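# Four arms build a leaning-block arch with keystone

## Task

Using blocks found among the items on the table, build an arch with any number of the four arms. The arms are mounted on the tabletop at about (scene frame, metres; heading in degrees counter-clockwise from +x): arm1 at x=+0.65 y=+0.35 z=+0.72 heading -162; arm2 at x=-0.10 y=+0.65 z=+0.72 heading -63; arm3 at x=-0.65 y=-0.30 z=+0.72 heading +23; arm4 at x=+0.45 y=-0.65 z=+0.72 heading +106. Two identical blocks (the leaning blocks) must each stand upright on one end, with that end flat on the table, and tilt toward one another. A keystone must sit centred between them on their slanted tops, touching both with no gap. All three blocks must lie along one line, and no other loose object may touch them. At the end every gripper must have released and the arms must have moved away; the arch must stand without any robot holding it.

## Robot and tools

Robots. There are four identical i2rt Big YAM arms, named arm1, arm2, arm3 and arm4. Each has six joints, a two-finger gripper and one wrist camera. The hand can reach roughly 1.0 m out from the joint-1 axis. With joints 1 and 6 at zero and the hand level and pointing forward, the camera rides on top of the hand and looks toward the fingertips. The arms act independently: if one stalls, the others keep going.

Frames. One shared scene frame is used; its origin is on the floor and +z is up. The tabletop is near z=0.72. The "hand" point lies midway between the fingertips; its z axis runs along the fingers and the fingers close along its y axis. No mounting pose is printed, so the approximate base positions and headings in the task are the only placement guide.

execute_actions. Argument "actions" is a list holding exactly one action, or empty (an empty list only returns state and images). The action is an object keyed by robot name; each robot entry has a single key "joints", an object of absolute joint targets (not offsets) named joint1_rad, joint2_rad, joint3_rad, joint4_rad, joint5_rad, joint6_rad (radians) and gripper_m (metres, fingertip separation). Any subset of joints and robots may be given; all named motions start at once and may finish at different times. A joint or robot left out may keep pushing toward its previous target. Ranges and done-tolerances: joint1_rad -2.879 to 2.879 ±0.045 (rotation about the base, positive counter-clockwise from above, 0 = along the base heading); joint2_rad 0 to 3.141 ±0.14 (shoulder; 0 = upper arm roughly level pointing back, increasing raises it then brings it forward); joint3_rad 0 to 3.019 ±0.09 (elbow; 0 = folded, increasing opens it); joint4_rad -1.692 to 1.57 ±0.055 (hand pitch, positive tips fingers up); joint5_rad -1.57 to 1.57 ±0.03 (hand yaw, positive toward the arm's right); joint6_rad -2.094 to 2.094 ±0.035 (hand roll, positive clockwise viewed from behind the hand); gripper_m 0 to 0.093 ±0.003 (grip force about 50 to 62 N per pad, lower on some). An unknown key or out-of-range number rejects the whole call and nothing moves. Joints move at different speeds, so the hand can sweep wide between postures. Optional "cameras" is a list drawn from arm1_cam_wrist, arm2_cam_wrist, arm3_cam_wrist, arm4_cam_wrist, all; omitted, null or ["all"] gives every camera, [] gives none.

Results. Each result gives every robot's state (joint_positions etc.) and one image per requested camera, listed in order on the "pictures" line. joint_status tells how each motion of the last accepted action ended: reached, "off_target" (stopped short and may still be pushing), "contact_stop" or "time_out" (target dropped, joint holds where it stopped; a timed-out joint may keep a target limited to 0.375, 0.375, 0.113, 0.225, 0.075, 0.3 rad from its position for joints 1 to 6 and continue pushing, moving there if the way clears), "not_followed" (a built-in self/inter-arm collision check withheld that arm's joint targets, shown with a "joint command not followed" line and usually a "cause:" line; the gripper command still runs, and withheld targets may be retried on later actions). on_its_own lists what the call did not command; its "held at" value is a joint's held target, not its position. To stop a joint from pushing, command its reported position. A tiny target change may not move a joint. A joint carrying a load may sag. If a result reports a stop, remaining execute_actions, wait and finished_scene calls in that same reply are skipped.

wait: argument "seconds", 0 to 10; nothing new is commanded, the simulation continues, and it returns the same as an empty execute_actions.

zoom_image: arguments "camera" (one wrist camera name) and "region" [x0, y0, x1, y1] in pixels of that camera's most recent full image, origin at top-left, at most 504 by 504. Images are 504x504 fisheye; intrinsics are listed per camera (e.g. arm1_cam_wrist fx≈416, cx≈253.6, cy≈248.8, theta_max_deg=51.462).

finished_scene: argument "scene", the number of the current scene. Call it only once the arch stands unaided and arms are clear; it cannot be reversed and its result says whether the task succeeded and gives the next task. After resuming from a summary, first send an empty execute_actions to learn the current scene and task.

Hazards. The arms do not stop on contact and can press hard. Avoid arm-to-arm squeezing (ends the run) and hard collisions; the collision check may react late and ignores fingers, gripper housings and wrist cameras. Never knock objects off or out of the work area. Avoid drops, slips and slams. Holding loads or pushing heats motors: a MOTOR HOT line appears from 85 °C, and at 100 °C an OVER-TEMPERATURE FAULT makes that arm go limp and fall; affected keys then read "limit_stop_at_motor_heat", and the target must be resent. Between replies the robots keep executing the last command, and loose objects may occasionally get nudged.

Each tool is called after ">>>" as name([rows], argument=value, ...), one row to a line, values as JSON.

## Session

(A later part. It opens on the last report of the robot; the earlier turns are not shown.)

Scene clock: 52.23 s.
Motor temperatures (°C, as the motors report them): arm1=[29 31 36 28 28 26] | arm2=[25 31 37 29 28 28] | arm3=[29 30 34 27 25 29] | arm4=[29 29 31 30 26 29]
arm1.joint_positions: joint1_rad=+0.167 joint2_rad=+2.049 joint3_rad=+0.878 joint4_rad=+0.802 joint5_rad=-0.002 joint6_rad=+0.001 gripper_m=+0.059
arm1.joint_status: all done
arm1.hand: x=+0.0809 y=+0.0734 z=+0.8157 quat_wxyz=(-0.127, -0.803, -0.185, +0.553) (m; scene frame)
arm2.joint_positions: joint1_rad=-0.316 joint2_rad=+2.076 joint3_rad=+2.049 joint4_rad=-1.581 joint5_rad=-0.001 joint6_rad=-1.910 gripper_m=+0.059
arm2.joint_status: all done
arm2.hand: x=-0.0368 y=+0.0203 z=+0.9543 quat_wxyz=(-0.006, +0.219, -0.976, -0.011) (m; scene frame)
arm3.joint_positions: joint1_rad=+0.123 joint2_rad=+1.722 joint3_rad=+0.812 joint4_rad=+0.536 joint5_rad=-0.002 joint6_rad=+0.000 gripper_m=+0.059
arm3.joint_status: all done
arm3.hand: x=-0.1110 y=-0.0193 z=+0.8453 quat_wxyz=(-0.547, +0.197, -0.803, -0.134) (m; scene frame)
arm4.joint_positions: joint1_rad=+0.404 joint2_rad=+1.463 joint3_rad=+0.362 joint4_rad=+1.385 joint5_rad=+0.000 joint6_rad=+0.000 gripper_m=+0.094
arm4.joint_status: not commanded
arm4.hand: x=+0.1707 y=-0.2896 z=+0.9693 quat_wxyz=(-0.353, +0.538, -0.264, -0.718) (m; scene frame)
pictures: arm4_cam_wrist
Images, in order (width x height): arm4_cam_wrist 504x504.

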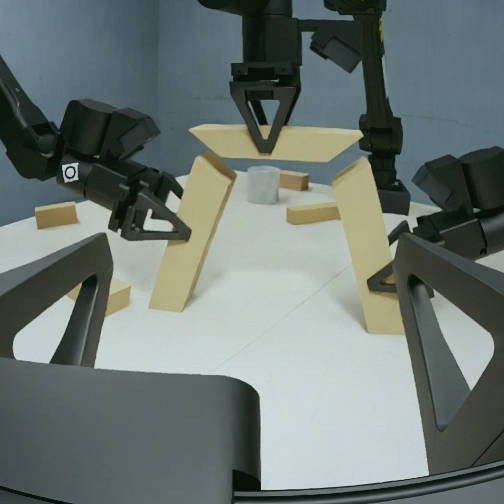

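>>> zoom_image(camera="arm4_cam_wrist", region=[140,280,210,325])

>>> zoom_image(camera="arm4_cam_wrist", region=[350,305,420,350])

Region (140, 280, 210, 325) of arm4_cam_wrist's 504x504 image, scaled by 7.200, with more detail than that image has; it fills the top 324 rows of this view, and the rest is white.

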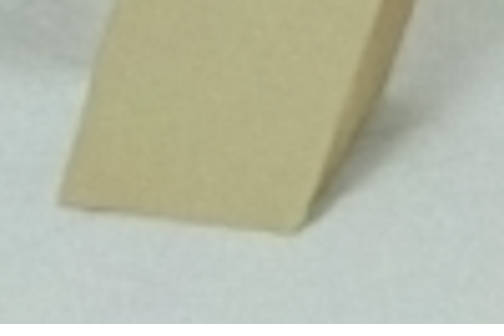

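Region (350, 305, 420, 350) of arm4_cam_wrist's 504x504 image, scaled by 7.200, with more detail than that image has; it fills the top 324 rows of this view, and the rest is white.

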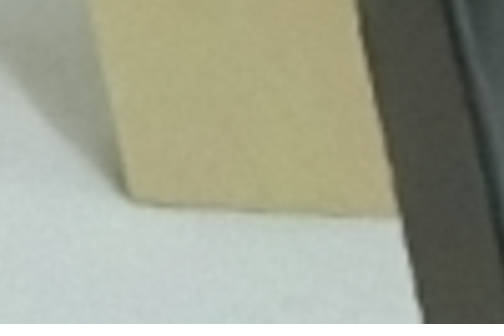

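>>> execute_actions([
  {"arm2":{"joints":{"joint1_rad":-0.304,"joint3_rad":2.01,"joint4_rad":-1.53}}},
], cameras=["arm4_cam_wrist"])

>>> zoom_image(camera="arm4_cam_wrist", region=[175,110,385,230])

Scene clock: 53.37 s.
Motor temperatures (°C, as the motors report them): arm1=[29 31 36 28 28 26] | arm2=[25 32 36 29 28 28] | arm3=[29 30 34 27 25 29] | arm4=[29 29 31 30 26 29]
arm1.joint_positions: joint1_rad=+0.167 joint2_rad=+2.049 joint3_rad=+0.878 joint4_rad=+0.802 joint5_rad=-0.002 joint6_rad=+0.001 gripper_m=+0.059
arm1.joint_status: not commanded
arm1.hand: x=+0.0809 y=+0.0734 z=+0.8157 quat_wxyz=(-0.127, -0.803, -0.185, +0.553) (m; scene frame)
arm2.joint_positions: joint1_rad=-0.312 joint2_rad=+2.076 joint3_rad=+1.999 joint4_rad=-1.541 joint5_rad=-0.001 joint6_rad=-1.910 gripper_m=+0.059
arm2.joint_status: all done
arm2.hand: x=-0.0348 y=+0.0238 z=+0.9349 quat_wxyz=(-0.006, +0.221, -0.975, -0.017) (m; scene frame)
arm3.joint_positions: joint1_rad=+0.123 joint2_rad=+1.722 joint3_rad=+0.812 joint4_rad=+0.536 joint5_rad=-0.002 joint6_rad=+0.000 gripper_m=+0.059
arm3.joint_status: not commanded
arm3.hand: x=-0.1110 y=-0.0193 z=+0.8453 quat_wxyz=(-0.547, +0.197, -0.803, -0.134) (m; scene frame)
arm4.joint_positions: joint1_rad=+0.404 joint2_rad=+1.463 joint3_rad=+0.362 joint4_rad=+1.385 joint5_rad=+0.000 joint6_rad=+0.000 gripper_m=+0.094
arm4.joint_status: not commanded
arm4.hand: x=+0.1707 y=-0.2896 z=+0.9693 quat_wxyz=(-0.353, +0.538, -0.264, -0.718) (m; scene frame)
pictures: arm4_cam_wrist
Images, in order (width x height): arm4_cam_wrist 504x504.

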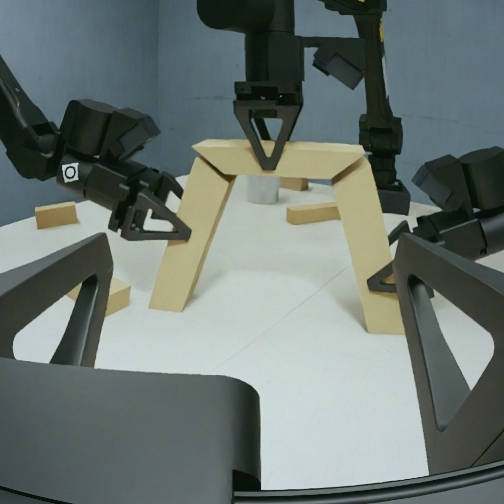

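Region (175, 110, 385, 230) of arm4_cam_wrist's 504x504 image, scaled by 2.400, with more detail than that image has; it fills the top 288 rows of this view, and the rest is white.

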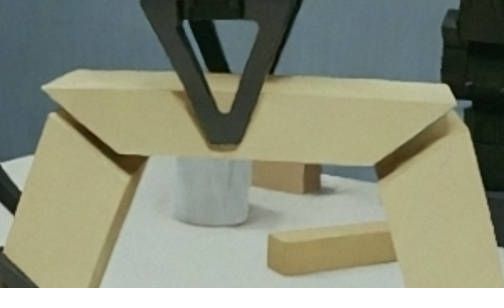

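>>> execute_actions([
  {"arm4":{"joints":{"joint1_rad":0.38,"joint2_rad":0.80,"joint3_rad":1.0,"joint4_rad":-0.33}}},
], cameras=["arm4_cam_wrist"])

>>> zoom_image(camera="arm4_cam_wrist", region=[150,140,370,310])

Scene clock: 55.47 s.
Motor temperatures (°C, as the motors report them): arm1=[29 31 35 28 28 26] | arm2=[25 32 36 29 28 28] | arm3=[29 30 34 27 25 29] | arm4=[29 29 31 30 26 29]
arm1.joint_positions: joint1_rad=+0.167 joint2_rad=+2.049 joint3_rad=+0.878 joint4_rad=+0.802 joint5_rad=-0.002 joint6_rad=+0.001 gripper_m=+0.059
arm1.joint_status: not commanded
arm1.hand: x=+0.0809 y=+0.0734 z=+0.8157 quat_wxyz=(-0.127, -0.803, -0.185, +0.553) (m; scene frame)
arm2.joint_positions: joint1_rad=-0.312 joint2_rad=+2.076 joint3_rad=+1.999 joint4_rad=-1.541 joint5_rad=-0.001 joint6_rad=-1.910 gripper_m=+0.059
arm2.joint_status: not commanded
arm2.hand: x=-0.0348 y=+0.0238 z=+0.9349 quat_wxyz=(-0.006, +0.221, -0.975, -0.017) (m; scene frame)
arm3.joint_positions: joint1_rad=+0.123 joint2_rad=+1.722 joint3_rad=+0.812 joint4_rad=+0.536 joint5_rad=-0.002 joint6_rad=+0.000 gripper_m=+0.059
arm3.joint_status: not commanded
arm3.hand: x=-0.1110 y=-0.0193 z=+0.8453 quat_wxyz=(-0.547, +0.197, -0.803, -0.134) (m; scene frame)
arm4.joint_positions: joint1_rad=+0.389 joint2_rad=+0.806 joint3_rad=+0.990 joint4_rad=-0.321 joint5_rad=+0.000 joint6_rad=+0.000 gripper_m=+0.094
arm4.joint_status: all done
arm4.hand: x=+0.1941 y=-0.3096 z=+1.2139 quat_wxyz=(-0.295, +0.674, -0.337, -0.588) (m; scene frame)
pictures: arm4_cam_wrist
Images, in order (width x height): arm4_cam_wrist 504x504.

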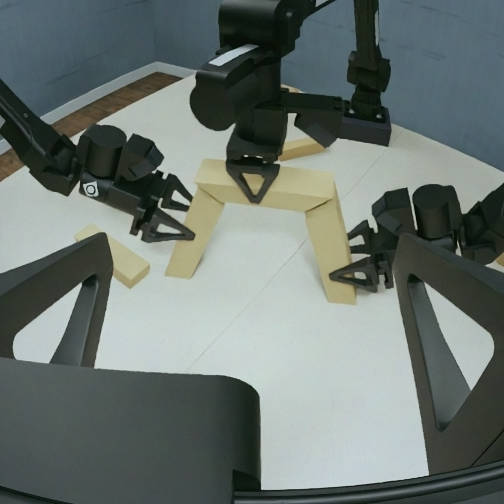

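Region (150, 140, 370, 310) of arm4_cam_wrist's 504x504 image, scaled by 2.291, with more detail than that image has; it fills the top 389 rows of this view, and the rest is white.

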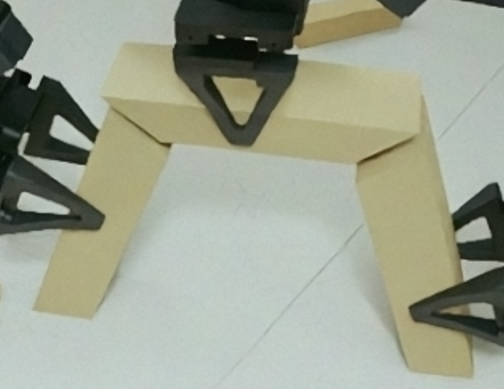

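>>> zoom_image(camera="arm4_cam_wrist", region=[180,150,250,220])

>>> zoom_image(camera="arm4_cam_wrist", region=[285,160,355,230])

Region (180, 150, 250, 220) of arm4_cam_wrist's 504x504 image, scaled by 7.200, with more detail than that image has.

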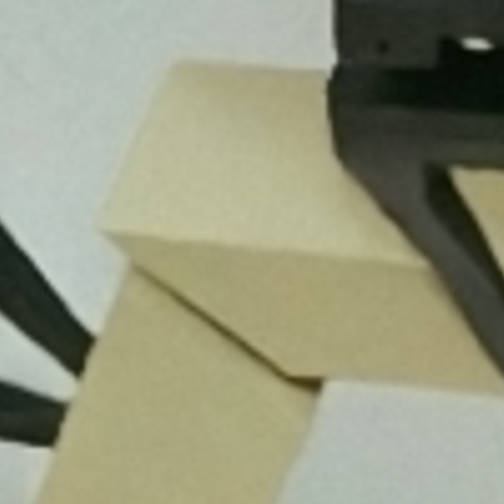

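Region (285, 160, 355, 230) of arm4_cam_wrist's 504x504 image, scaled by 7.200, with more detail than that image has.

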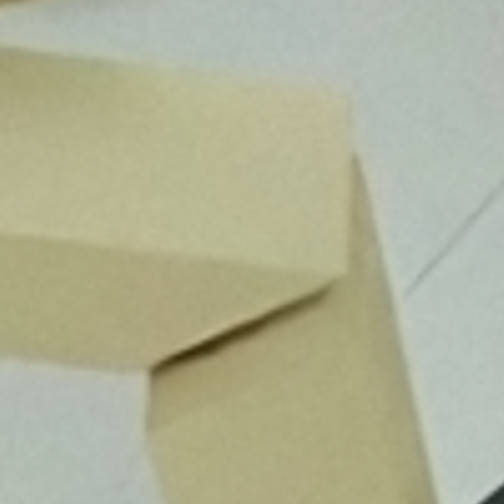

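>>> execute_actions([
  {"arm2":{"joints":{"joint3_rad":1.992,"joint4_rad":-1.48}},"arm4":{"joints":{"joint2_rad":1.35,"joint3_rad":0.5,"joint4_rad":1.0}}},
], cameras=["arm4_cam_wrist"])

>>> zoom_image(camera="arm4_cam_wrist", region=[165,100,395,240])

Scene clock: 58.83 s.
Motor temperatures (°C, as the motors report them): arm1=[29 32 35 28 28 26] | arm2=[25 32 36 29 28 28] | arm3=[29 30 33 27 25 29] | arm4=[29 29 32 30 26 29]
arm1.joint_positions: joint1_rad=+0.167 joint2_rad=+2.049 joint3_rad=+0.878 joint4_rad=+0.802 joint5_rad=-0.002 joint6_rad=+0.001 gripper_m=+0.059
arm1.joint_status: not commanded
arm1.hand: x=+0.0809 y=+0.0734 z=+0.8157 quat_wxyz=(-0.127, -0.803, -0.185, +0.553) (m; scene frame)
arm2.joint_positions: joint1_rad=-0.312 joint2_rad=+2.076 joint3_rad=+1.985 joint4_rad=-1.492 joint5_rad=-0.001 joint6_rad=-1.910 gripper_m=+0.059
arm2.joint_status: all done
arm2.hand: x=-0.0339 y=+0.0156 z=+0.9294 quat_wxyz=(-0.004, +0.221, -0.975, +0.001) (m; scene frame)
arm3.joint_positions: joint1_rad=+0.123 joint2_rad=+1.722 joint3_rad=+0.812 joint4_rad=+0.536 joint5_rad=-0.002 joint6_rad=+0.000 gripper_m=+0.059
arm3.joint_status: not commanded
arm3.hand: x=-0.1110 y=-0.0193 z=+0.8453 quat_wxyz=(-0.547, +0.197, -0.803, -0.134) (m; scene frame)
arm4.joint_positions: joint1_rad=+0.389 joint2_rad=+1.351 joint3_rad=+0.484 joint4_rad=+0.984 joint5_rad=+0.000 joint6_rad=+0.000 gripper_m=+0.094
arm4.joint_status: all done
arm4.hand: x=+0.1526 y=-0.2539 z=+0.9795 quat_wxyz=(-0.335, +0.594, -0.297, -0.669) (m; scene frame)
pictures: arm4_cam_wrist
Images, in order (width x height): arm4_cam_wrist 504x504.

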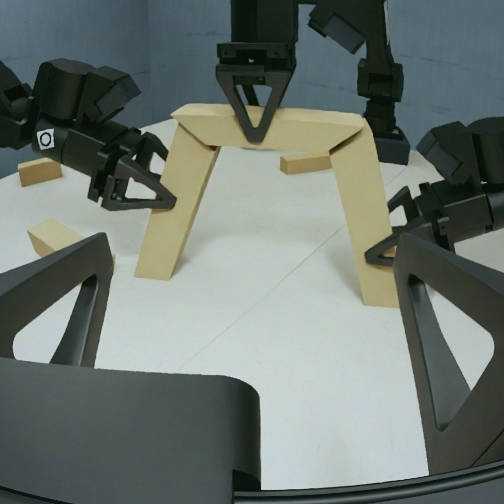

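Region (165, 100, 395, 240) of arm4_cam_wrist's 504x504 image, scaled by 2.191, with more detail than that image has; it fills the top 307 rows of this view, and the rest is white.

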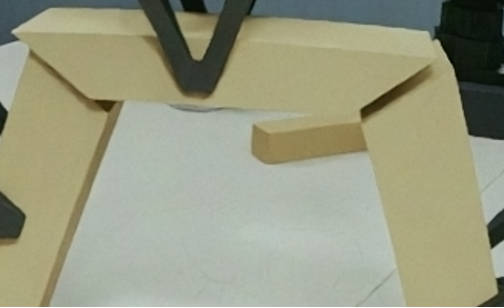

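>>> execute_actions([
  {"arm2":{"joints":{"joint1_rad":-0.297,"joint6_rad":-1.87}}},
], cameras=["arm4_cam_wrist"])

>>> zoom_image(camera="arm4_cam_wrist", region=[160,95,250,170])

>>> zoom_image(camera="arm4_cam_wrist", region=[300,100,390,175])

Scene clock: 59.93 s.
Motor temperatures (°C, as the motors report them): arm1=[29 32 34 28 28 26] | arm2=[25 32 36 29 28 28] | arm3=[29 30 33 27 25 29] | arm4=[29 29 32 30 26 29]
arm1.joint_positions: joint1_rad=+0.167 joint2_rad=+2.049 joint3_rad=+0.878 joint4_rad=+0.802 joint5_rad=-0.002 joint6_rad=+0.001 gripper_m=+0.059
arm1.joint_status: not commanded
arm1.hand: x=+0.0809 y=+0.0734 z=+0.8157 quat_wxyz=(-0.127, -0.803, -0.185, +0.553) (m; scene frame)
arm2.joint_positions: joint1_rad=-0.304 joint2_rad=+2.076 joint3_rad=+1.985 joint4_rad=-1.492 joint5_rad=-0.001 joint6_rad=-1.882 gripper_m=+0.059
arm2.joint_status: all done
arm2.hand: x=-0.0286 y=+0.0162 z=+0.9294 quat_wxyz=(-0.004, +0.211, -0.977, +0.001) (m; scene frame)
arm3.joint_positions: joint1_rad=+0.123 joint2_rad=+1.722 joint3_rad=+0.812 joint4_rad=+0.536 joint5_rad=-0.002 joint6_rad=+0.000 gripper_m=+0.059
arm3.joint_status: not commanded
arm3.hand: x=-0.1110 y=-0.0193 z=+0.8453 quat_wxyz=(-0.547, +0.197, -0.803, -0.134) (m; scene frame)
arm4.joint_positions: joint1_rad=+0.389 joint2_rad=+1.351 joint3_rad=+0.484 joint4_rad=+0.984 joint5_rad=+0.000 joint6_rad=+0.000 gripper_m=+0.094
arm4.joint_status: not commanded
arm4.hand: x=+0.1526 y=-0.2539 z=+0.9795 quat_wxyz=(-0.335, +0.594, -0.297, -0.669) (m; scene frame)
pictures: arm4_cam_wrist
Images, in order (width x height): arm4_cam_wrist 504x504.

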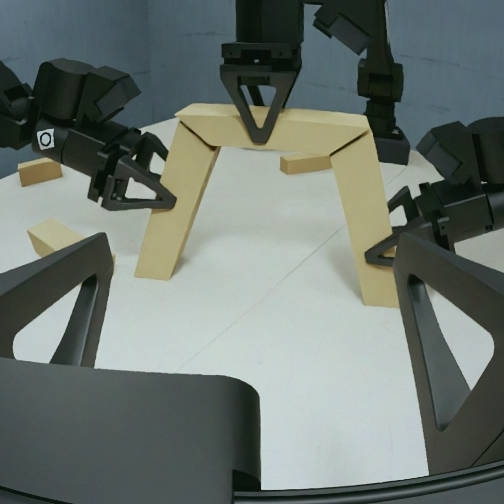

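Region (160, 95, 250, 170) of arm4_cam_wrist's 504x504 image, scaled by 5.600, with more detail than that image has.

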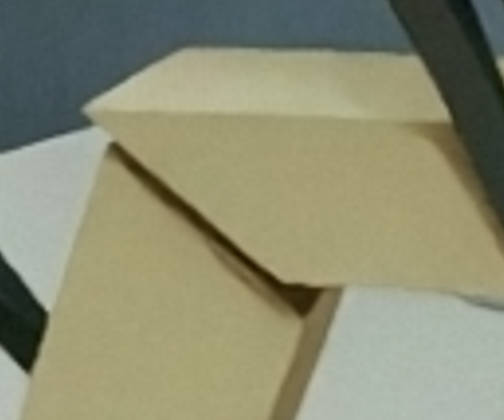

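Region (300, 100, 390, 175) of arm4_cam_wrist's 504x504 image, scaled by 5.600, with more detail than that image has.

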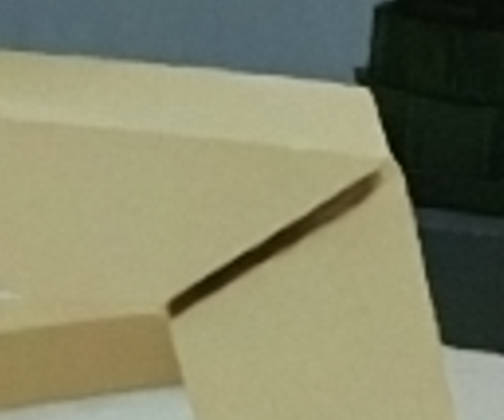

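>>> execute_actions(actions=[], cameras=["arm4_cam_wrist"])

>>> execute_actions([
  {"arm2":{"joints":{"joint3_rad":1.972}}},
], cameras=["arm4_cam_wrist"])

>>> zoom_image(camera="arm4_cam_wrist", region=[160,95,250,170])

>>> zoom_image(camera="arm4_cam_wrist", region=[300,100,390,175])

Scene clock: 60.73 s.
Motor temperatures (°C, as the motors report them): arm1=[29 32 34 28 28 26] | arm2=[25 33 36 29 28 28] | arm3=[29 30 33 27 25 29] | arm4=[29 29 32 30 26 29]
arm1.joint_positions: joint1_rad=+0.167 joint2_rad=+2.049 joint3_rad=+0.878 joint4_rad=+0.802 joint5_rad=-0.002 joint6_rad=+0.001 gripper_m=+0.059
arm1.joint_status: not commanded
arm1.hand: x=+0.0809 y=+0.0734 z=+0.8157 quat_wxyz=(-0.127, -0.803, -0.185, +0.553) (m; scene frame)
arm2.joint_positions: joint1_rad=-0.304 joint2_rad=+2.076 joint3_rad=+1.985 joint4_rad=-1.492 joint5_rad=-0.001 joint6_rad=-1.881 gripper_m=+0.059
arm2.joint_status: all done
arm2.hand: x=-0.0286 y=+0.0162 z=+0.9294 quat_wxyz=(-0.004, +0.211, -0.978, +0.001) (m; scene frame)
arm3.joint_positions: joint1_rad=+0.123 joint2_rad=+1.722 joint3_rad=+0.812 joint4_rad=+0.536 joint5_rad=-0.002 joint6_rad=+0.000 gripper_m=+0.059
arm3.joint_status: not commanded
arm3.hand: x=-0.1110 y=-0.0193 z=+0.8453 quat_wxyz=(-0.547, +0.197, -0.803, -0.134) (m; scene frame)
arm4.joint_positions: joint1_rad=+0.389 joint2_rad=+1.351 joint3_rad=+0.484 joint4_rad=+0.984 joint5_rad=+0.000 joint6_rad=+0.000 gripper_m=+0.094
arm4.joint_status: not commanded
arm4.hand: x=+0.1526 y=-0.2539 z=+0.9795 quat_wxyz=(-0.335, +0.594, -0.297, -0.669) (m; scene frame)
pictures: arm4_cam_wrist
Images, in order (width x height): arm4_cam_wrist 504x504.

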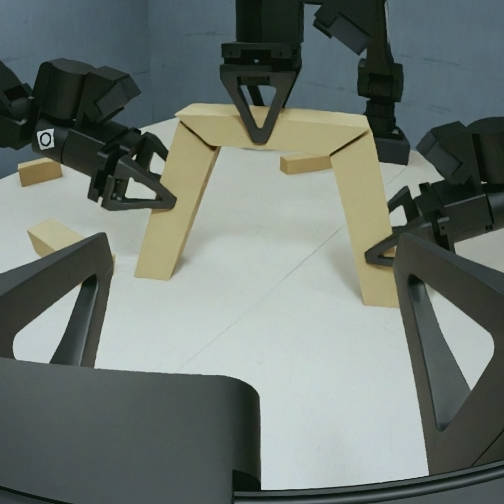

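Scene clock: 61.23 s.
Motor temperatures (°C, as the motors report them): arm1=[29 32 34 28 28 26] | arm2=[25 33 36 29 28 28] | arm3=[29 30 33 27 25 29] | arm4=[29 29 32 30 26 29]
arm1.joint_positions: joint1_rad=+0.167 joint2_rad=+2.049 joint3_rad=+0.877 joint4_rad=+0.803 joint5_rad=+0.000 joint6_rad=+0.003 gripper_m=+0.059
arm1.joint_status: not commanded
arm1.hand: x=+0.0811 y=+0.0739 z=+0.8156 quat_wxyz=(-0.127, -0.803, -0.184, +0.552) (m; scene frame)
arm2.joint_positions: joint1_rad=-0.304 joint2_rad=+2.076 joint3_rad=+1.974 joint4_rad=-1.490 joint5_rad=+0.000 joint6_rad=-1.881 gripper_m=+0.059
arm2.joint_status: all done
arm2.hand: x=-0.0292 y=+0.0187 z=+0.9252 quat_wxyz=(-0.004, +0.210, -0.978, -0.004) (m; scene frame)
arm3.joint_positions: joint1_rad=+0.123 joint2_rad=+1.722 joint3_rad=+0.812 joint4_rad=+0.536 joint5_rad=-0.002 joint6_rad=+0.000 gripper_m=+0.059
arm3.joint_status: not commanded
arm3.hand: x=-0.1110 y=-0.0193 z=+0.8453 quat_wxyz=(-0.547, +0.197, -0.803, -0.134) (m; scene frame)
arm4.joint_positions: joint1_rad=+0.389 joint2_rad=+1.351 joint3_rad=+0.484 joint4_rad=+0.984 joint5_rad=+0.000 joint6_rad=+0.000 gripper_m=+0.094
arm4.joint_status: not commanded
arm4.hand: x=+0.1526 y=-0.2539 z=+0.9795 quat_wxyz=(-0.335, +0.594, -0.297, -0.669) (m; scene frame)
pictures: arm4_cam_wrist
Images, in order (width x height): arm4_cam_wrist 504x504.

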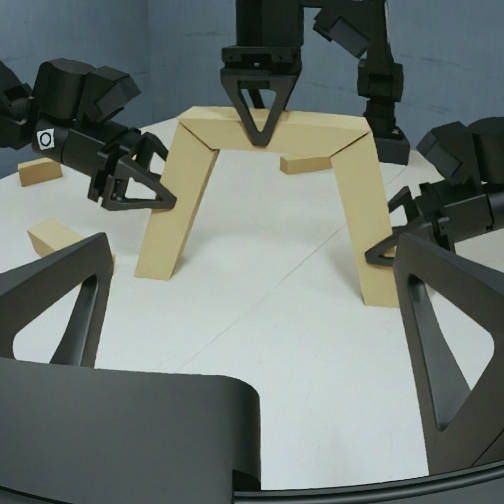

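Region (160, 95, 250, 170) of arm4_cam_wrist's 504x504 image, scaled by 5.600, with more detail than that image has.

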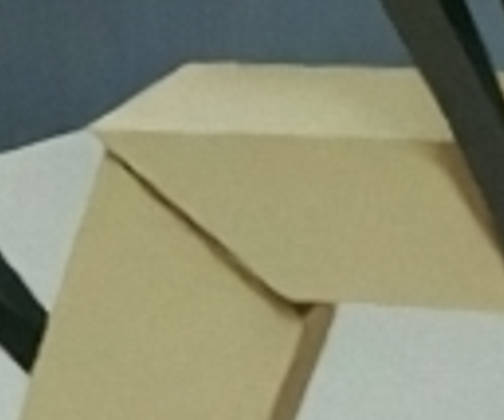

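Region (300, 100, 390, 175) of arm4_cam_wrist's 504x504 image, scaled by 5.600, with more detail than that image has.

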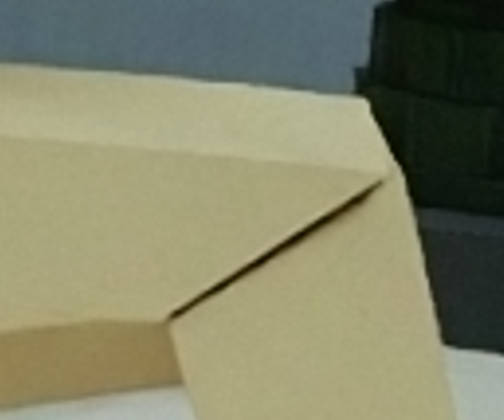

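>>> execute_actions([
  {"arm2":{"joints":{"joint3_rad":1.965,"joint4_rad":-1.485}}},
], cameras=[])

>>> execute_actions([
  {"arm2":{"joints":{"gripper_m":0.09}}},
], cameras=["arm4_cam_wrist"])

>>> zoom_image(camera="arm4_cam_wrist", region=[160,95,250,170])

>>> zoom_image(camera="arm4_cam_wrist", region=[300,100,390,175])

Scene clock: 61.80 s.
Motor temperatures (°C, as the motors report them): arm1=[29 32 34 28 28 26] | arm2=[25 33 36 29 28 28] | arm3=[29 30 33 27 25 29] | arm4=[29 29 32 30 26 29]
arm1.joint_positions: joint1_rad=+0.167 joint2_rad=+2.049 joint3_rad=+0.877 joint4_rad=+0.803 joint5_rad=+0.000 joint6_rad=+0.003 gripper_m=+0.059
arm1.joint_status: not commanded
arm1.hand: x=+0.0811 y=+0.0739 z=+0.8156 quat_wxyz=(-0.127, -0.803, -0.183, +0.552) (m; scene frame)
arm2.joint_positions: joint1_rad=-0.304 joint2_rad=+2.076 joint3_rad=+1.972 joint4_rad=-1.490 joint5_rad=+0.000 joint6_rad=-1.880 gripper_m=+0.059
arm2.joint_status: all done
arm2.hand: x=-0.0292 y=+0.0192 z=+0.9246 quat_wxyz=(-0.004, +0.210, -0.978, -0.005) (m; scene frame)
arm3.joint_positions: joint1_rad=+0.123 joint2_rad=+1.722 joint3_rad=+0.812 joint4_rad=+0.536 joint5_rad=-0.002 joint6_rad=+0.000 gripper_m=+0.059
arm3.joint_status: not commanded
arm3.hand: x=-0.1110 y=-0.0193 z=+0.8453 quat_wxyz=(-0.547, +0.197, -0.803, -0.134) (m; scene frame)
arm4.joint_positions: joint1_rad=+0.389 joint2_rad=+1.351 joint3_rad=+0.484 joint4_rad=+0.984 joint5_rad=+0.000 joint6_rad=+0.000 gripper_m=+0.094
arm4.joint_status: not commanded
arm4.hand: x=+0.1526 y=-0.2539 z=+0.9795 quat_wxyz=(-0.335, +0.594, -0.297, -0.669) (m; scene frame)
pictures: none
No camera images: the call's "cameras" was empty. Leave "cameras" out to get every camera's image.

Scene clock: 62.40 s.
Motor temperatures (°C, as the motors report them): arm1=[29 32 34 28 28 26] | arm2=[25 33 36 29 28 28] | arm3=[29 30 33 27 25 29] | arm4=[29 29 32 30 26 29]
arm1.joint_positions: joint1_rad=+0.167 joint2_rad=+2.049 joint3_rad=+0.877 joint4_rad=+0.803 joint5_rad=+0.000 joint6_rad=+0.003 gripper_m=+0.059
arm1.joint_status: not commanded
arm1.hand: x=+0.0811 y=+0.0739 z=+0.8156 quat_wxyz=(-0.127, -0.803, -0.184, +0.552) (m; scene frame)
arm2.joint_positions: joint1_rad=-0.303 joint2_rad=+2.076 joint3_rad=+1.967 joint4_rad=-1.490 joint5_rad=+0.000 joint6_rad=-1.880 gripper_m=+0.090
arm2.joint_status: all done
arm2.hand: x=-0.0289 y=+0.0208 z=+0.9225 quat_wxyz=(-0.004, +0.210, -0.978, -0.007) (m; scene frame)
arm3.joint_positions: joint1_rad=+0.123 joint2_rad=+1.722 joint3_rad=+0.811 joint4_rad=+0.537 joint5_rad=-0.002 joint6_rad=+0.000 gripper_m=+0.059
arm3.joint_status: not commanded
arm3.hand: x=-0.1112 y=-0.0194 z=+0.8453 quat_wxyz=(-0.547, +0.197, -0.803, -0.134) (m; scene frame)
arm4.joint_positions: joint1_rad=+0.389 joint2_rad=+1.351 joint3_rad=+0.484 joint4_rad=+0.984 joint5_rad=+0.000 joint6_rad=+0.000 gripper_m=+0.094
arm4.joint_status: not commanded
arm4.hand: x=+0.1526 y=-0.2539 z=+0.9795 quat_wxyz=(-0.335, +0.594, -0.297, -0.669) (m; scene frame)
pictures: arm4_cam_wrist
Images, in order (width x height): arm4_cam_wrist 504x504.

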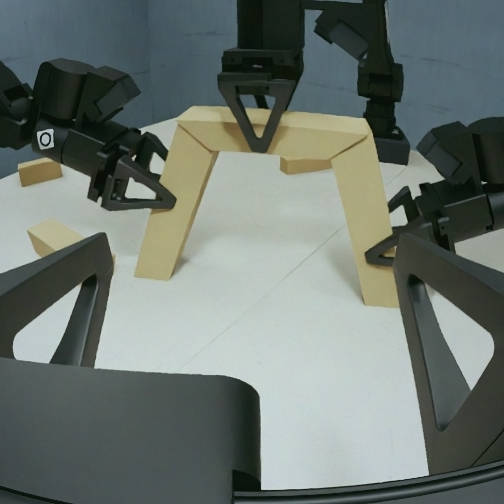

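Region (160, 95, 250, 170) of arm4_cam_wrist's 504x504 image, scaled by 5.600, with more detail than that image has.

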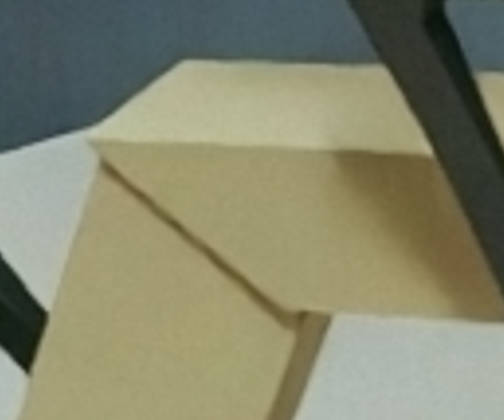

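Region (300, 100, 390, 175) of arm4_cam_wrist's 504x504 image, scaled by 5.600, with more detail than that image has.

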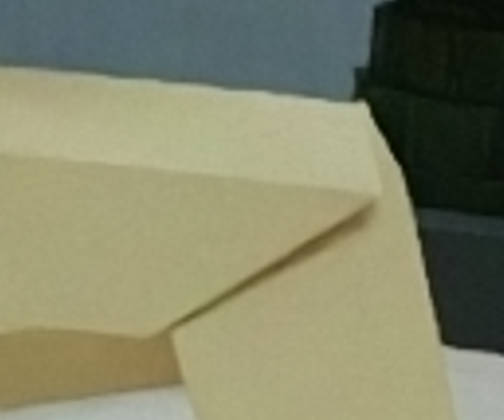

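>>> execute_actions([
  {"arm1":{"joints":{"gripper_m":0.09}},"arm3":{"joints":{"gripper_m":0.09}},"arm2":{"joints":{"joint3_rad":2.17,"joint4_rad":-1.64}}},
], cameras=["arm4_cam_wrist","arm1_cam_wrist","arm3_cam_wrist"])

Scene clock: 63.77 s.
Motor temperatures (°C, as the motors report them): arm1=[29 32 34 28 28 26] | arm2=[25 33 36 29 28 28] | arm3=[29 30 33 27 25 29] | arm4=[29 29 32 30 26 29]
arm1.joint_positions: joint1_rad=+0.167 joint2_rad=+2.049 joint3_rad=+0.866 joint4_rad=+0.803 joint5_rad=+0.000 joint6_rad=+0.003 gripper_m=+0.090
arm1.joint_status: all done
arm1.hand: x=+0.0854 y=+0.0759 z=+0.8115 quat_wxyz=(-0.126, -0.806, -0.184, +0.548) (m; scene frame)
arm2.joint_positions: joint1_rad=-0.303 joint2_rad=+2.062 joint3_rad=+2.131 joint4_rad=-1.629 joint5_rad=+0.000 joint6_rad=-1.880 gripper_m=+0.090
arm2.joint_status: all done
arm2.hand: x=-0.0288 y=+0.0148 z=+0.9941 quat_wxyz=(-0.003, +0.210, -0.978, +0.013) (m; scene frame)
arm3.joint_positions: joint1_rad=+0.123 joint2_rad=+1.722 joint3_rad=+0.800 joint4_rad=+0.537 joint5_rad=-0.002 joint6_rad=+0.000 gripper_m=+0.090
arm3.joint_status: all done
arm3.hand: x=-0.1151 y=-0.0215 z=+0.8402 quat_wxyz=(-0.542, +0.197, -0.806, -0.133) (m; scene frame)
arm4.joint_positions: joint1_rad=+0.389 joint2_rad=+1.351 joint3_rad=+0.484 joint4_rad=+0.984 joint5_rad=+0.000 joint6_rad=+0.000 gripper_m=+0.094
arm4.joint_status: not commanded
arm4.hand: x=+0.1526 y=-0.2539 z=+0.9795 quat_wxyz=(-0.335, +0.594, -0.297, -0.669) (m; scene frame)
pictures: arm1_cam_wrist, arm3_cam_wrist, arm4_cam_wrist
Images, in order (width x height): arm1_cam_wrist 504x504, arm3_cam_wrist 504x504, arm4_cam_wrist 504x504.

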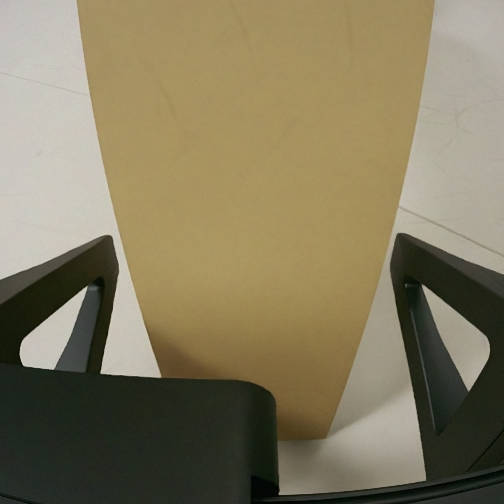

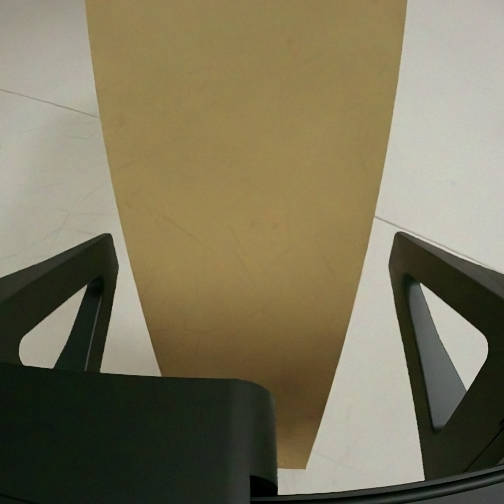

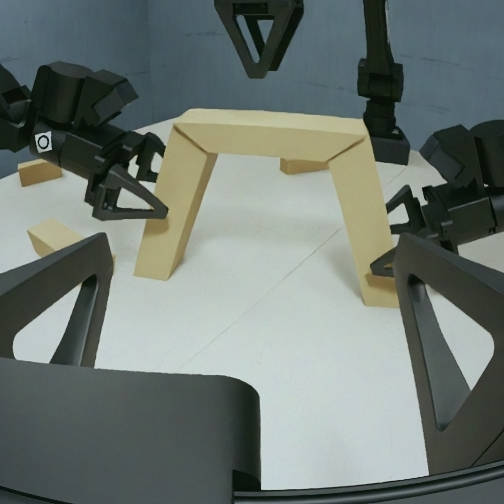

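>>> execute_actions([
  {"arm1":{"joints":{"joint2_rad":1.91,"joint3_rad":0.70,"joint4_rad":0.83}},"arm3":{"joints":{"joint2_rad":1.55,"joint3_rad":0.65}},"arm2":{"joints":{"joint2_rad":1.9}}},
], cameras=["arm4_cam_wrist"])

>>> zoom_image(camera="arm4_cam_wrist", region=[160,95,250,170])

>>> zoom_image(camera="arm4_cam_wrist", region=[300,100,390,175])

>>> zoom_image(camera="arm4_cam_wrist", region=[110,200,430,330])

Scene clock: 65.23 s.
Motor temperatures (°C, as the motors report them): arm1=[29 32 34 28 28 26] | arm2=[25 33 36 29 28 28] | arm3=[29 30 33 27 25 29] | arm4=[29 29 32 30 26 29]
arm1.joint_positions: joint1_rad=+0.167 joint2_rad=+1.927 joint3_rad=+0.701 joint4_rad=+0.809 joint5_rad=+0.000 joint6_rad=+0.003 gripper_m=+0.090
arm1.joint_status: all done
arm1.hand: x=+0.1375 y=+0.1012 z=+0.8234 quat_wxyz=(-0.122, -0.816, -0.187, +0.533) (m; scene frame)
arm2.joint_positions: joint1_rad=-0.303 joint2_rad=+1.892 joint3_rad=+2.142 joint4_rad=-1.631 joint5_rad=+0.000 joint6_rad=-1.880 gripper_m=+0.090
arm2.joint_status: all done
arm2.hand: x=-0.0323 y=+0.0377 z=+1.1023 quat_wxyz=(+0.006, +0.209, -0.973, +0.102) (m; scene frame)
arm3.joint_positions: joint1_rad=+0.123 joint2_rad=+1.551 joint3_rad=+0.645 joint4_rad=+0.537 joint5_rad=-0.002 joint6_rad=+0.000 gripper_m=+0.090
arm3.joint_status: all done
arm3.hand: x=-0.1661 y=-0.0479 z=+0.8636 quat_wxyz=(-0.549, +0.196, -0.801, -0.134) (m; scene frame)
arm4.joint_positions: joint1_rad=+0.389 joint2_rad=+1.351 joint3_rad=+0.484 joint4_rad=+0.984 joint5_rad=+0.000 joint6_rad=+0.000 gripper_m=+0.094
arm4.joint_status: not commanded
arm4.hand: x=+0.1526 y=-0.2539 z=+0.9795 quat_wxyz=(-0.335, +0.594, -0.297, -0.669) (m; scene frame)
pictures: arm4_cam_wrist
Images, in order (width x height): arm4_cam_wrist 504x504.

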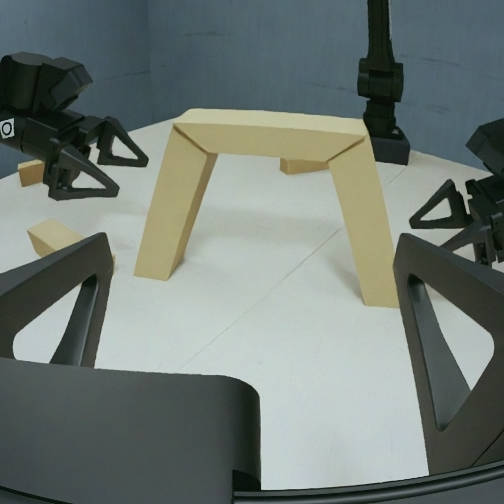

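Region (160, 95, 250, 170) of arm4_cam_wrist's 504x504 image, scaled by 5.600, with more detail than that image has.

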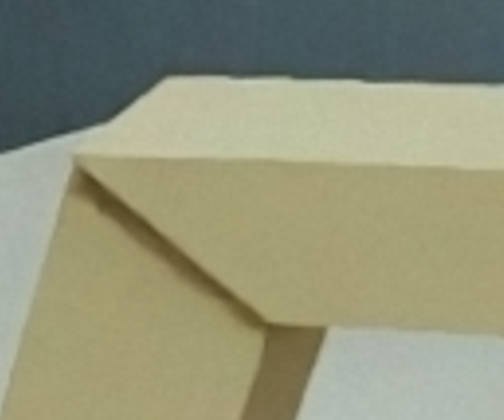

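Region (300, 100, 390, 175) of arm4_cam_wrist's 504x504 image, scaled by 5.600, with more detail than that image has.

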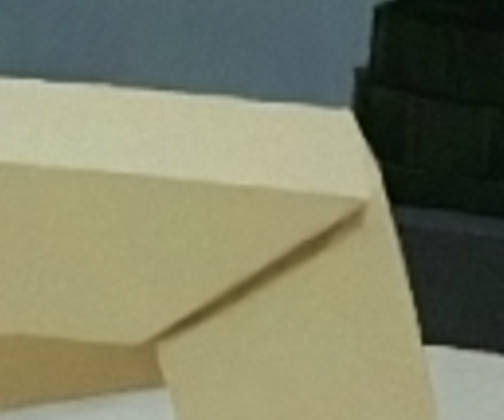

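Region (110, 200, 430, 330) of arm4_cam_wrist's 504x504 image, scaled by 1.575, with more detail than that image has; it fills the top 205 rows of this view, and the rest is white.

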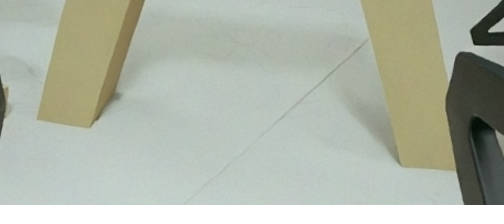

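>>> execute_actions([
  {"arm1":{"joints":{"joint2_rad":1.5,"joint3_rad":0.5}},"arm3":{"joints":{"joint2_rad":1.2,"joint3_rad":0.44}},"arm4":{"joints":{"joint2_rad":1.464,"joint3_rad":0.36,"joint4_rad":1.40}}},
])

>>> wait(seconds=0)

Scene clock: 66.60 s.
Motor temperatures (°C, as the motors report them): arm1=[29 32 34 28 28 26] | arm2=[25 33 36 29 28 28] | arm3=[29 30 33 27 25 29] | arm4=[29 29 32 30 26 29]
arm1.joint_positions: joint1_rad=+0.167 joint2_rad=+1.501 joint3_rad=+0.496 joint4_rad=+0.816 joint5_rad=+0.000 joint6_rad=+0.003 gripper_m=+0.090
arm1.joint_status: all done
arm1.hand: x=+0.1939 y=+0.1282 z=+0.9646 quat_wxyz=(-0.143, -0.750, -0.172, +0.622) (m; scene frame)
arm2.joint_positions: joint1_rad=-0.303 joint2_rad=+1.892 joint3_rad=+2.142 joint4_rad=-1.631 joint5_rad=+0.000 joint6_rad=-1.880 gripper_m=+0.090
arm2.joint_status: not commanded
arm2.hand: x=-0.0323 y=+0.0377 z=+1.1023 quat_wxyz=(+0.006, +0.209, -0.973, +0.102) (m; scene frame)
arm3.joint_positions: joint1_rad=+0.123 joint2_rad=+1.196 joint3_rad=+0.433 joint4_rad=+0.537 joint5_rad=-0.002 joint6_rad=+0.000 gripper_m=+0.090
arm3.joint_status: all done
arm3.hand: x=-0.2417 y=-0.0871 z=+0.9309 quat_wxyz=(-0.605, +0.186, -0.760, -0.148) (m; scene frame)
arm4.joint_positions: joint1_rad=+0.389 joint2_rad=+1.467 joint3_rad=+0.352 joint4_rad=+1.385 joint5_rad=+0.000 joint6_rad=+0.000 gripper_m=+0.094
arm4.joint_status: all done
arm4.hand: x=+0.1776 y=-0.2872 z=+0.9639 quat_wxyz=(-0.357, +0.541, -0.270, -0.712) (m; scene frame)
pictures: arm1_cam_wrist, arm2_cam_wrist, arm3_cam_wrist, arm4_cam_wrist
Images, in order (width x height): arm1_cam_wrist 504x504, arm2_cam_wrist 504x504, arm3_cam_wrist 504x504, arm4_cam_wrist 504x504.

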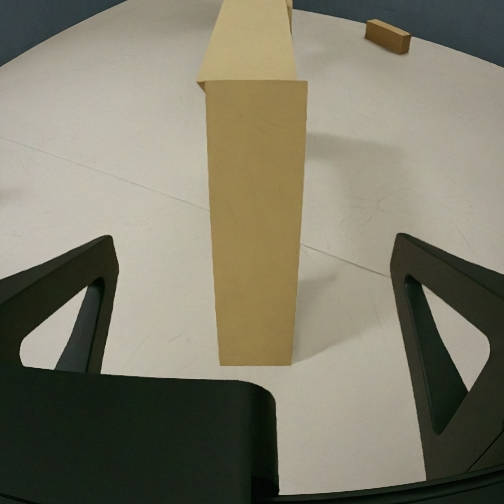

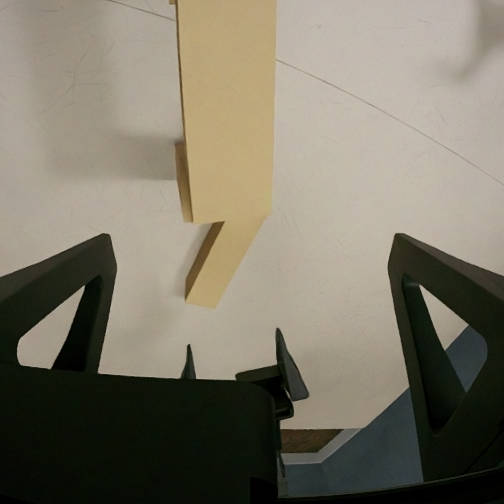

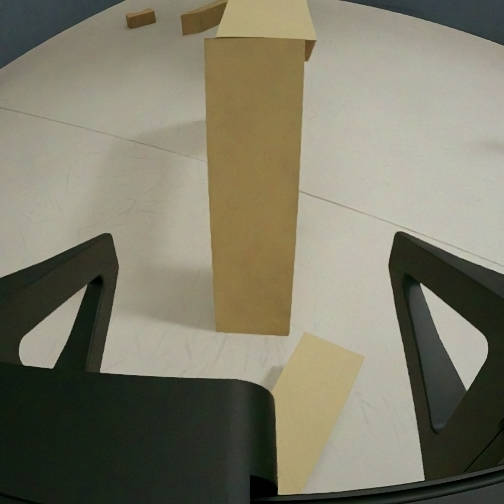

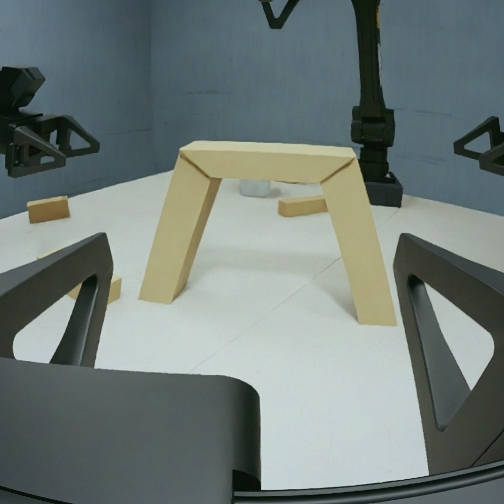

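Scene clock: 66.60 s.
Motor temperatures (°C, as the motors report them): arm1=[29 32 34 28 28 26] | arm2=[25 33 36 29 28 28] | arm3=[29 30 33 27 25 29] | arm4=[29 29 32 30 26 29]
arm1.joint_positions: joint1_rad=+0.167 joint2_rad=+1.501 joint3_rad=+0.496 joint4_rad=+0.816 joint5_rad=+0.000 joint6_rad=+0.003 gripper_m=+0.090
arm1.joint_status: all done
arm1.hand: x=+0.1939 y=+0.1282 z=+0.9646 quat_wxyz=(-0.143, -0.750, -0.172, +0.622) (m; scene frame)
arm2.joint_positions: joint1_rad=-0.303 joint2_rad=+1.892 joint3_rad=+2.142 joint4_rad=-1.631 joint5_rad=+0.000 joint6_rad=-1.880 gripper_m=+0.090
arm2.joint_status: not commanded
arm2.hand: x=-0.0323 y=+0.0377 z=+1.1023 quat_wxyz=(+0.006, +0.209, -0.973, +0.102) (m; scene frame)
arm3.joint_positions: joint1_rad=+0.123 joint2_rad=+1.196 joint3_rad=+0.433 joint4_rad=+0.537 joint5_rad=-0.002 joint6_rad=+0.000 gripper_m=+0.090
arm3.joint_status: all done
arm3.hand: x=-0.2417 y=-0.0871 z=+0.9309 quat_wxyz=(-0.605, +0.186, -0.760, -0.148) (m; scene frame)
arm4.joint_positions: joint1_rad=+0.389 joint2_rad=+1.467 joint3_rad=+0.352 joint4_rad=+1.385 joint5_rad=+0.000 joint6_rad=+0.000 gripper_m=+0.094
arm4.joint_status: all done
arm4.hand: x=+0.1776 y=-0.2872 z=+0.9639 quat_wxyz=(-0.357, +0.541, -0.270, -0.712) (m; scene frame)
pictures: arm1_cam_wrist, arm2_cam_wrist, arm3_cam_wrist, arm4_cam_wrist
Images, in order (width x height): arm1_cam_wrist 504x504, arm2_cam_wrist 504x504, arm3_cam_wrist 504x504, arm4_cam_wrist 504x504.

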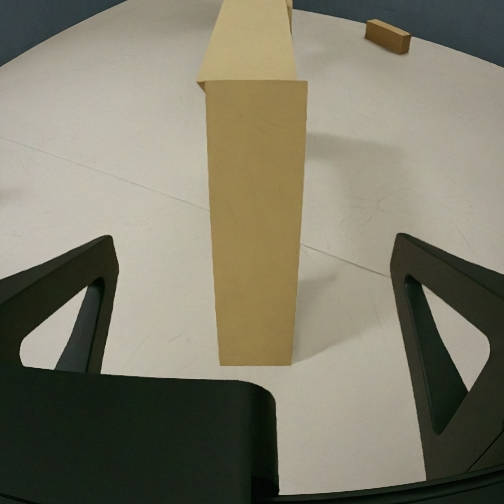

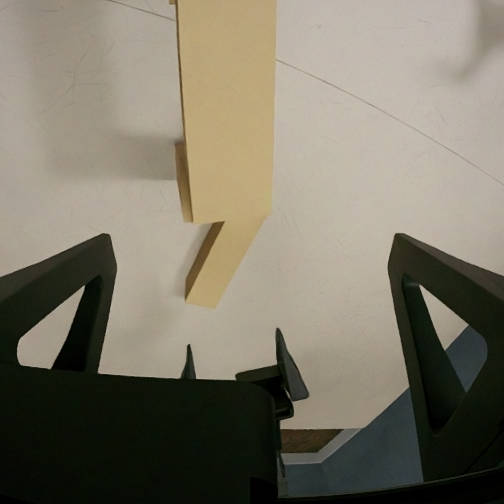

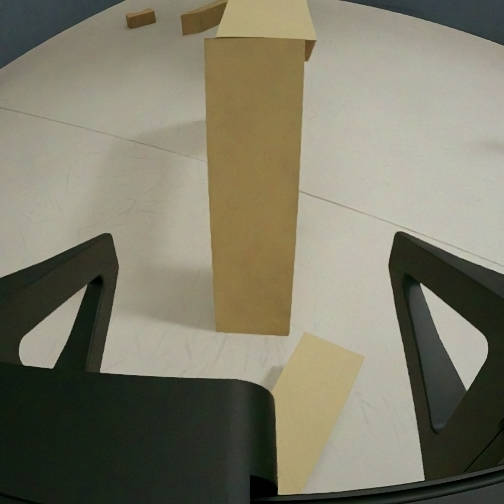

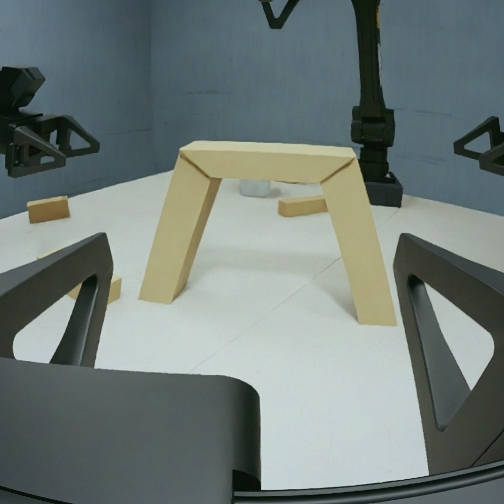

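>>> zoom_image(camera="arm4_cam_wrist", region=[160,130,250,200])

>>> zoom_image(camera="arm4_cam_wrist", region=[295,135,385,205])

>>> zoom_image(camera="arm4_cam_wrist", region=[125,270,215,320])

>>> zoom_image(camera="arm4_cam_wrist", region=[330,290,420,340])

Region (160, 130, 250, 200) of arm4_cam_wrist's 504x504 image, scaled by 5.600, with more detail than that image has.

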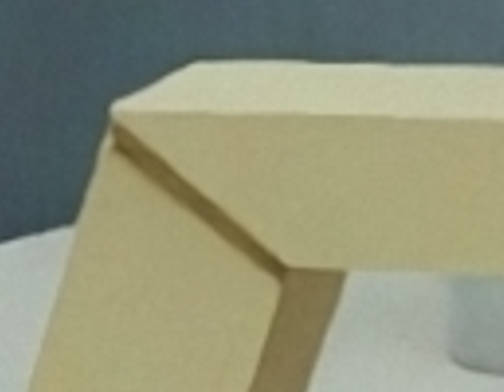

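Region (295, 135, 385, 205) of arm4_cam_wrist's 504x504 image, scaled by 5.600, with more detail than that image has.

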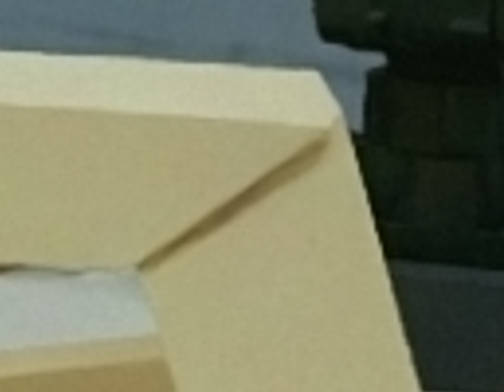

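Region (125, 270, 215, 320) of arm4_cam_wrist's 504x504 image, scaled by 5.600, with more detail than that image has.

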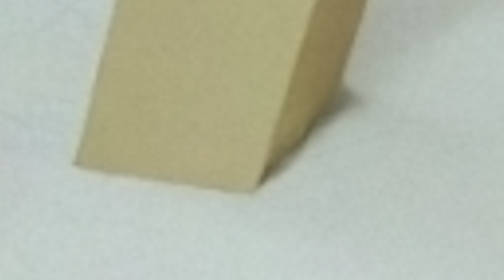

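Region (330, 290, 420, 340) of arm4_cam_wrist's 504x504 image, scaled by 5.600, with more detail than that image has.

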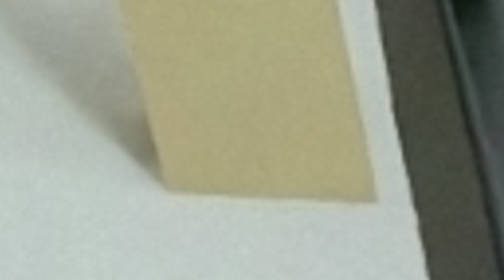

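>>> execute_actions([
  {"arm1":{"joints":{"joint2_rad":1.80,"joint3_rad":1.06,"joint4_rad":0.42}},"arm3":{"joints":{"joint2_rad":1.55,"joint3_rad":0.93,"joint4_rad":0.29}},"arm4":{"joints":{"joint2_rad":1.35,"joint3_rad":0.5,"joint4_rad":1.0}}},
])

Scene clock: 69.20 s.
Motor temperatures (°C, as the motors report them): arm1=[29 32 34 28 28 26] | arm2=[25 33 36 29 28 28] | arm3=[29 30 33 27 25 29] | arm4=[29 29 32 30 26 29]
arm1.joint_positions: joint1_rad=+0.167 joint2_rad=+1.806 joint3_rad=+1.033 joint4_rad=+0.429 joint5_rad=+0.000 joint6_rad=+0.003 gripper_m=+0.090
arm1.joint_status: all done
arm1.hand: x=+0.0394 y=+0.0534 z=+0.9546 quat_wxyz=(-0.129, -0.796, -0.182, +0.563) (m; scene frame)
arm2.joint_positions: joint1_rad=-0.303 joint2_rad=+1.892 joint3_rad=+2.142 joint4_rad=-1.631 joint5_rad=+0.000 joint6_rad=-1.880 gripper_m=+0.090
arm2.joint_status: not commanded
arm2.hand: x=-0.0323 y=+0.0377 z=+1.1023 quat_wxyz=(+0.006, +0.209, -0.973, +0.102) (m; scene frame)
arm3.joint_positions: joint1_rad=+0.123 joint2_rad=+1.559 joint3_rad=+0.892 joint4_rad=+0.295 joint5_rad=-0.002 joint6_rad=+0.000 gripper_m=+0.090
arm3.joint_status: all done
arm3.hand: x=-0.1062 y=-0.0168 z=+0.9268 quat_wxyz=(-0.548, +0.196, -0.802, -0.134) (m; scene frame)
arm4.joint_positions: joint1_rad=+0.389 joint2_rad=+1.340 joint3_rad=+0.483 joint4_rad=+1.009 joint5_rad=+0.000 joint6_rad=+0.000 gripper_m=+0.094
arm4.joint_status: all done
arm4.hand: x=+0.1541 y=-0.2559 z=+0.9897 quat_wxyz=(-0.340, +0.582, -0.291, -0.678) (m; scene frame)
pictures: arm1_cam_wrist, arm2_cam_wrist, arm3_cam_wrist, arm4_cam_wrist
Images, in order (width x height): arm1_cam_wrist 504x504, arm2_cam_wrist 504x504, arm3_cam_wrist 504x504, arm4_cam_wrist 504x504.

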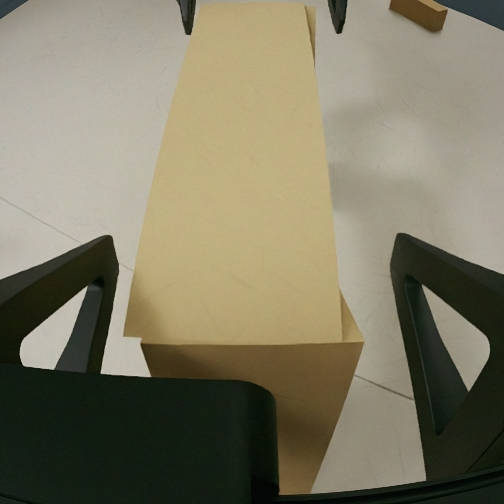

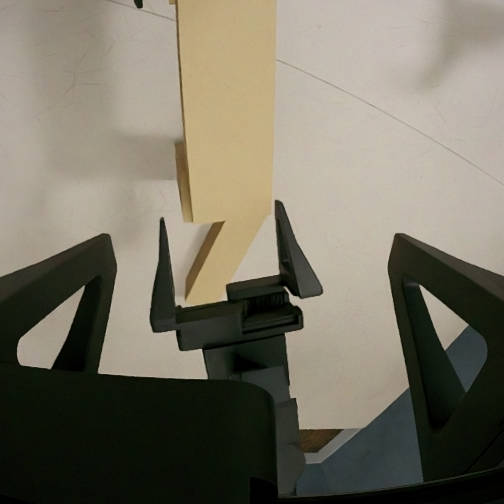

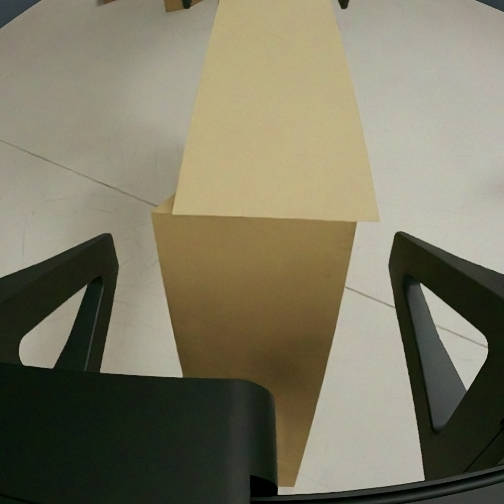

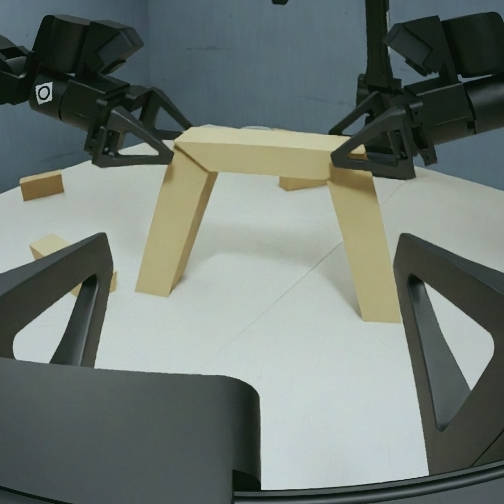

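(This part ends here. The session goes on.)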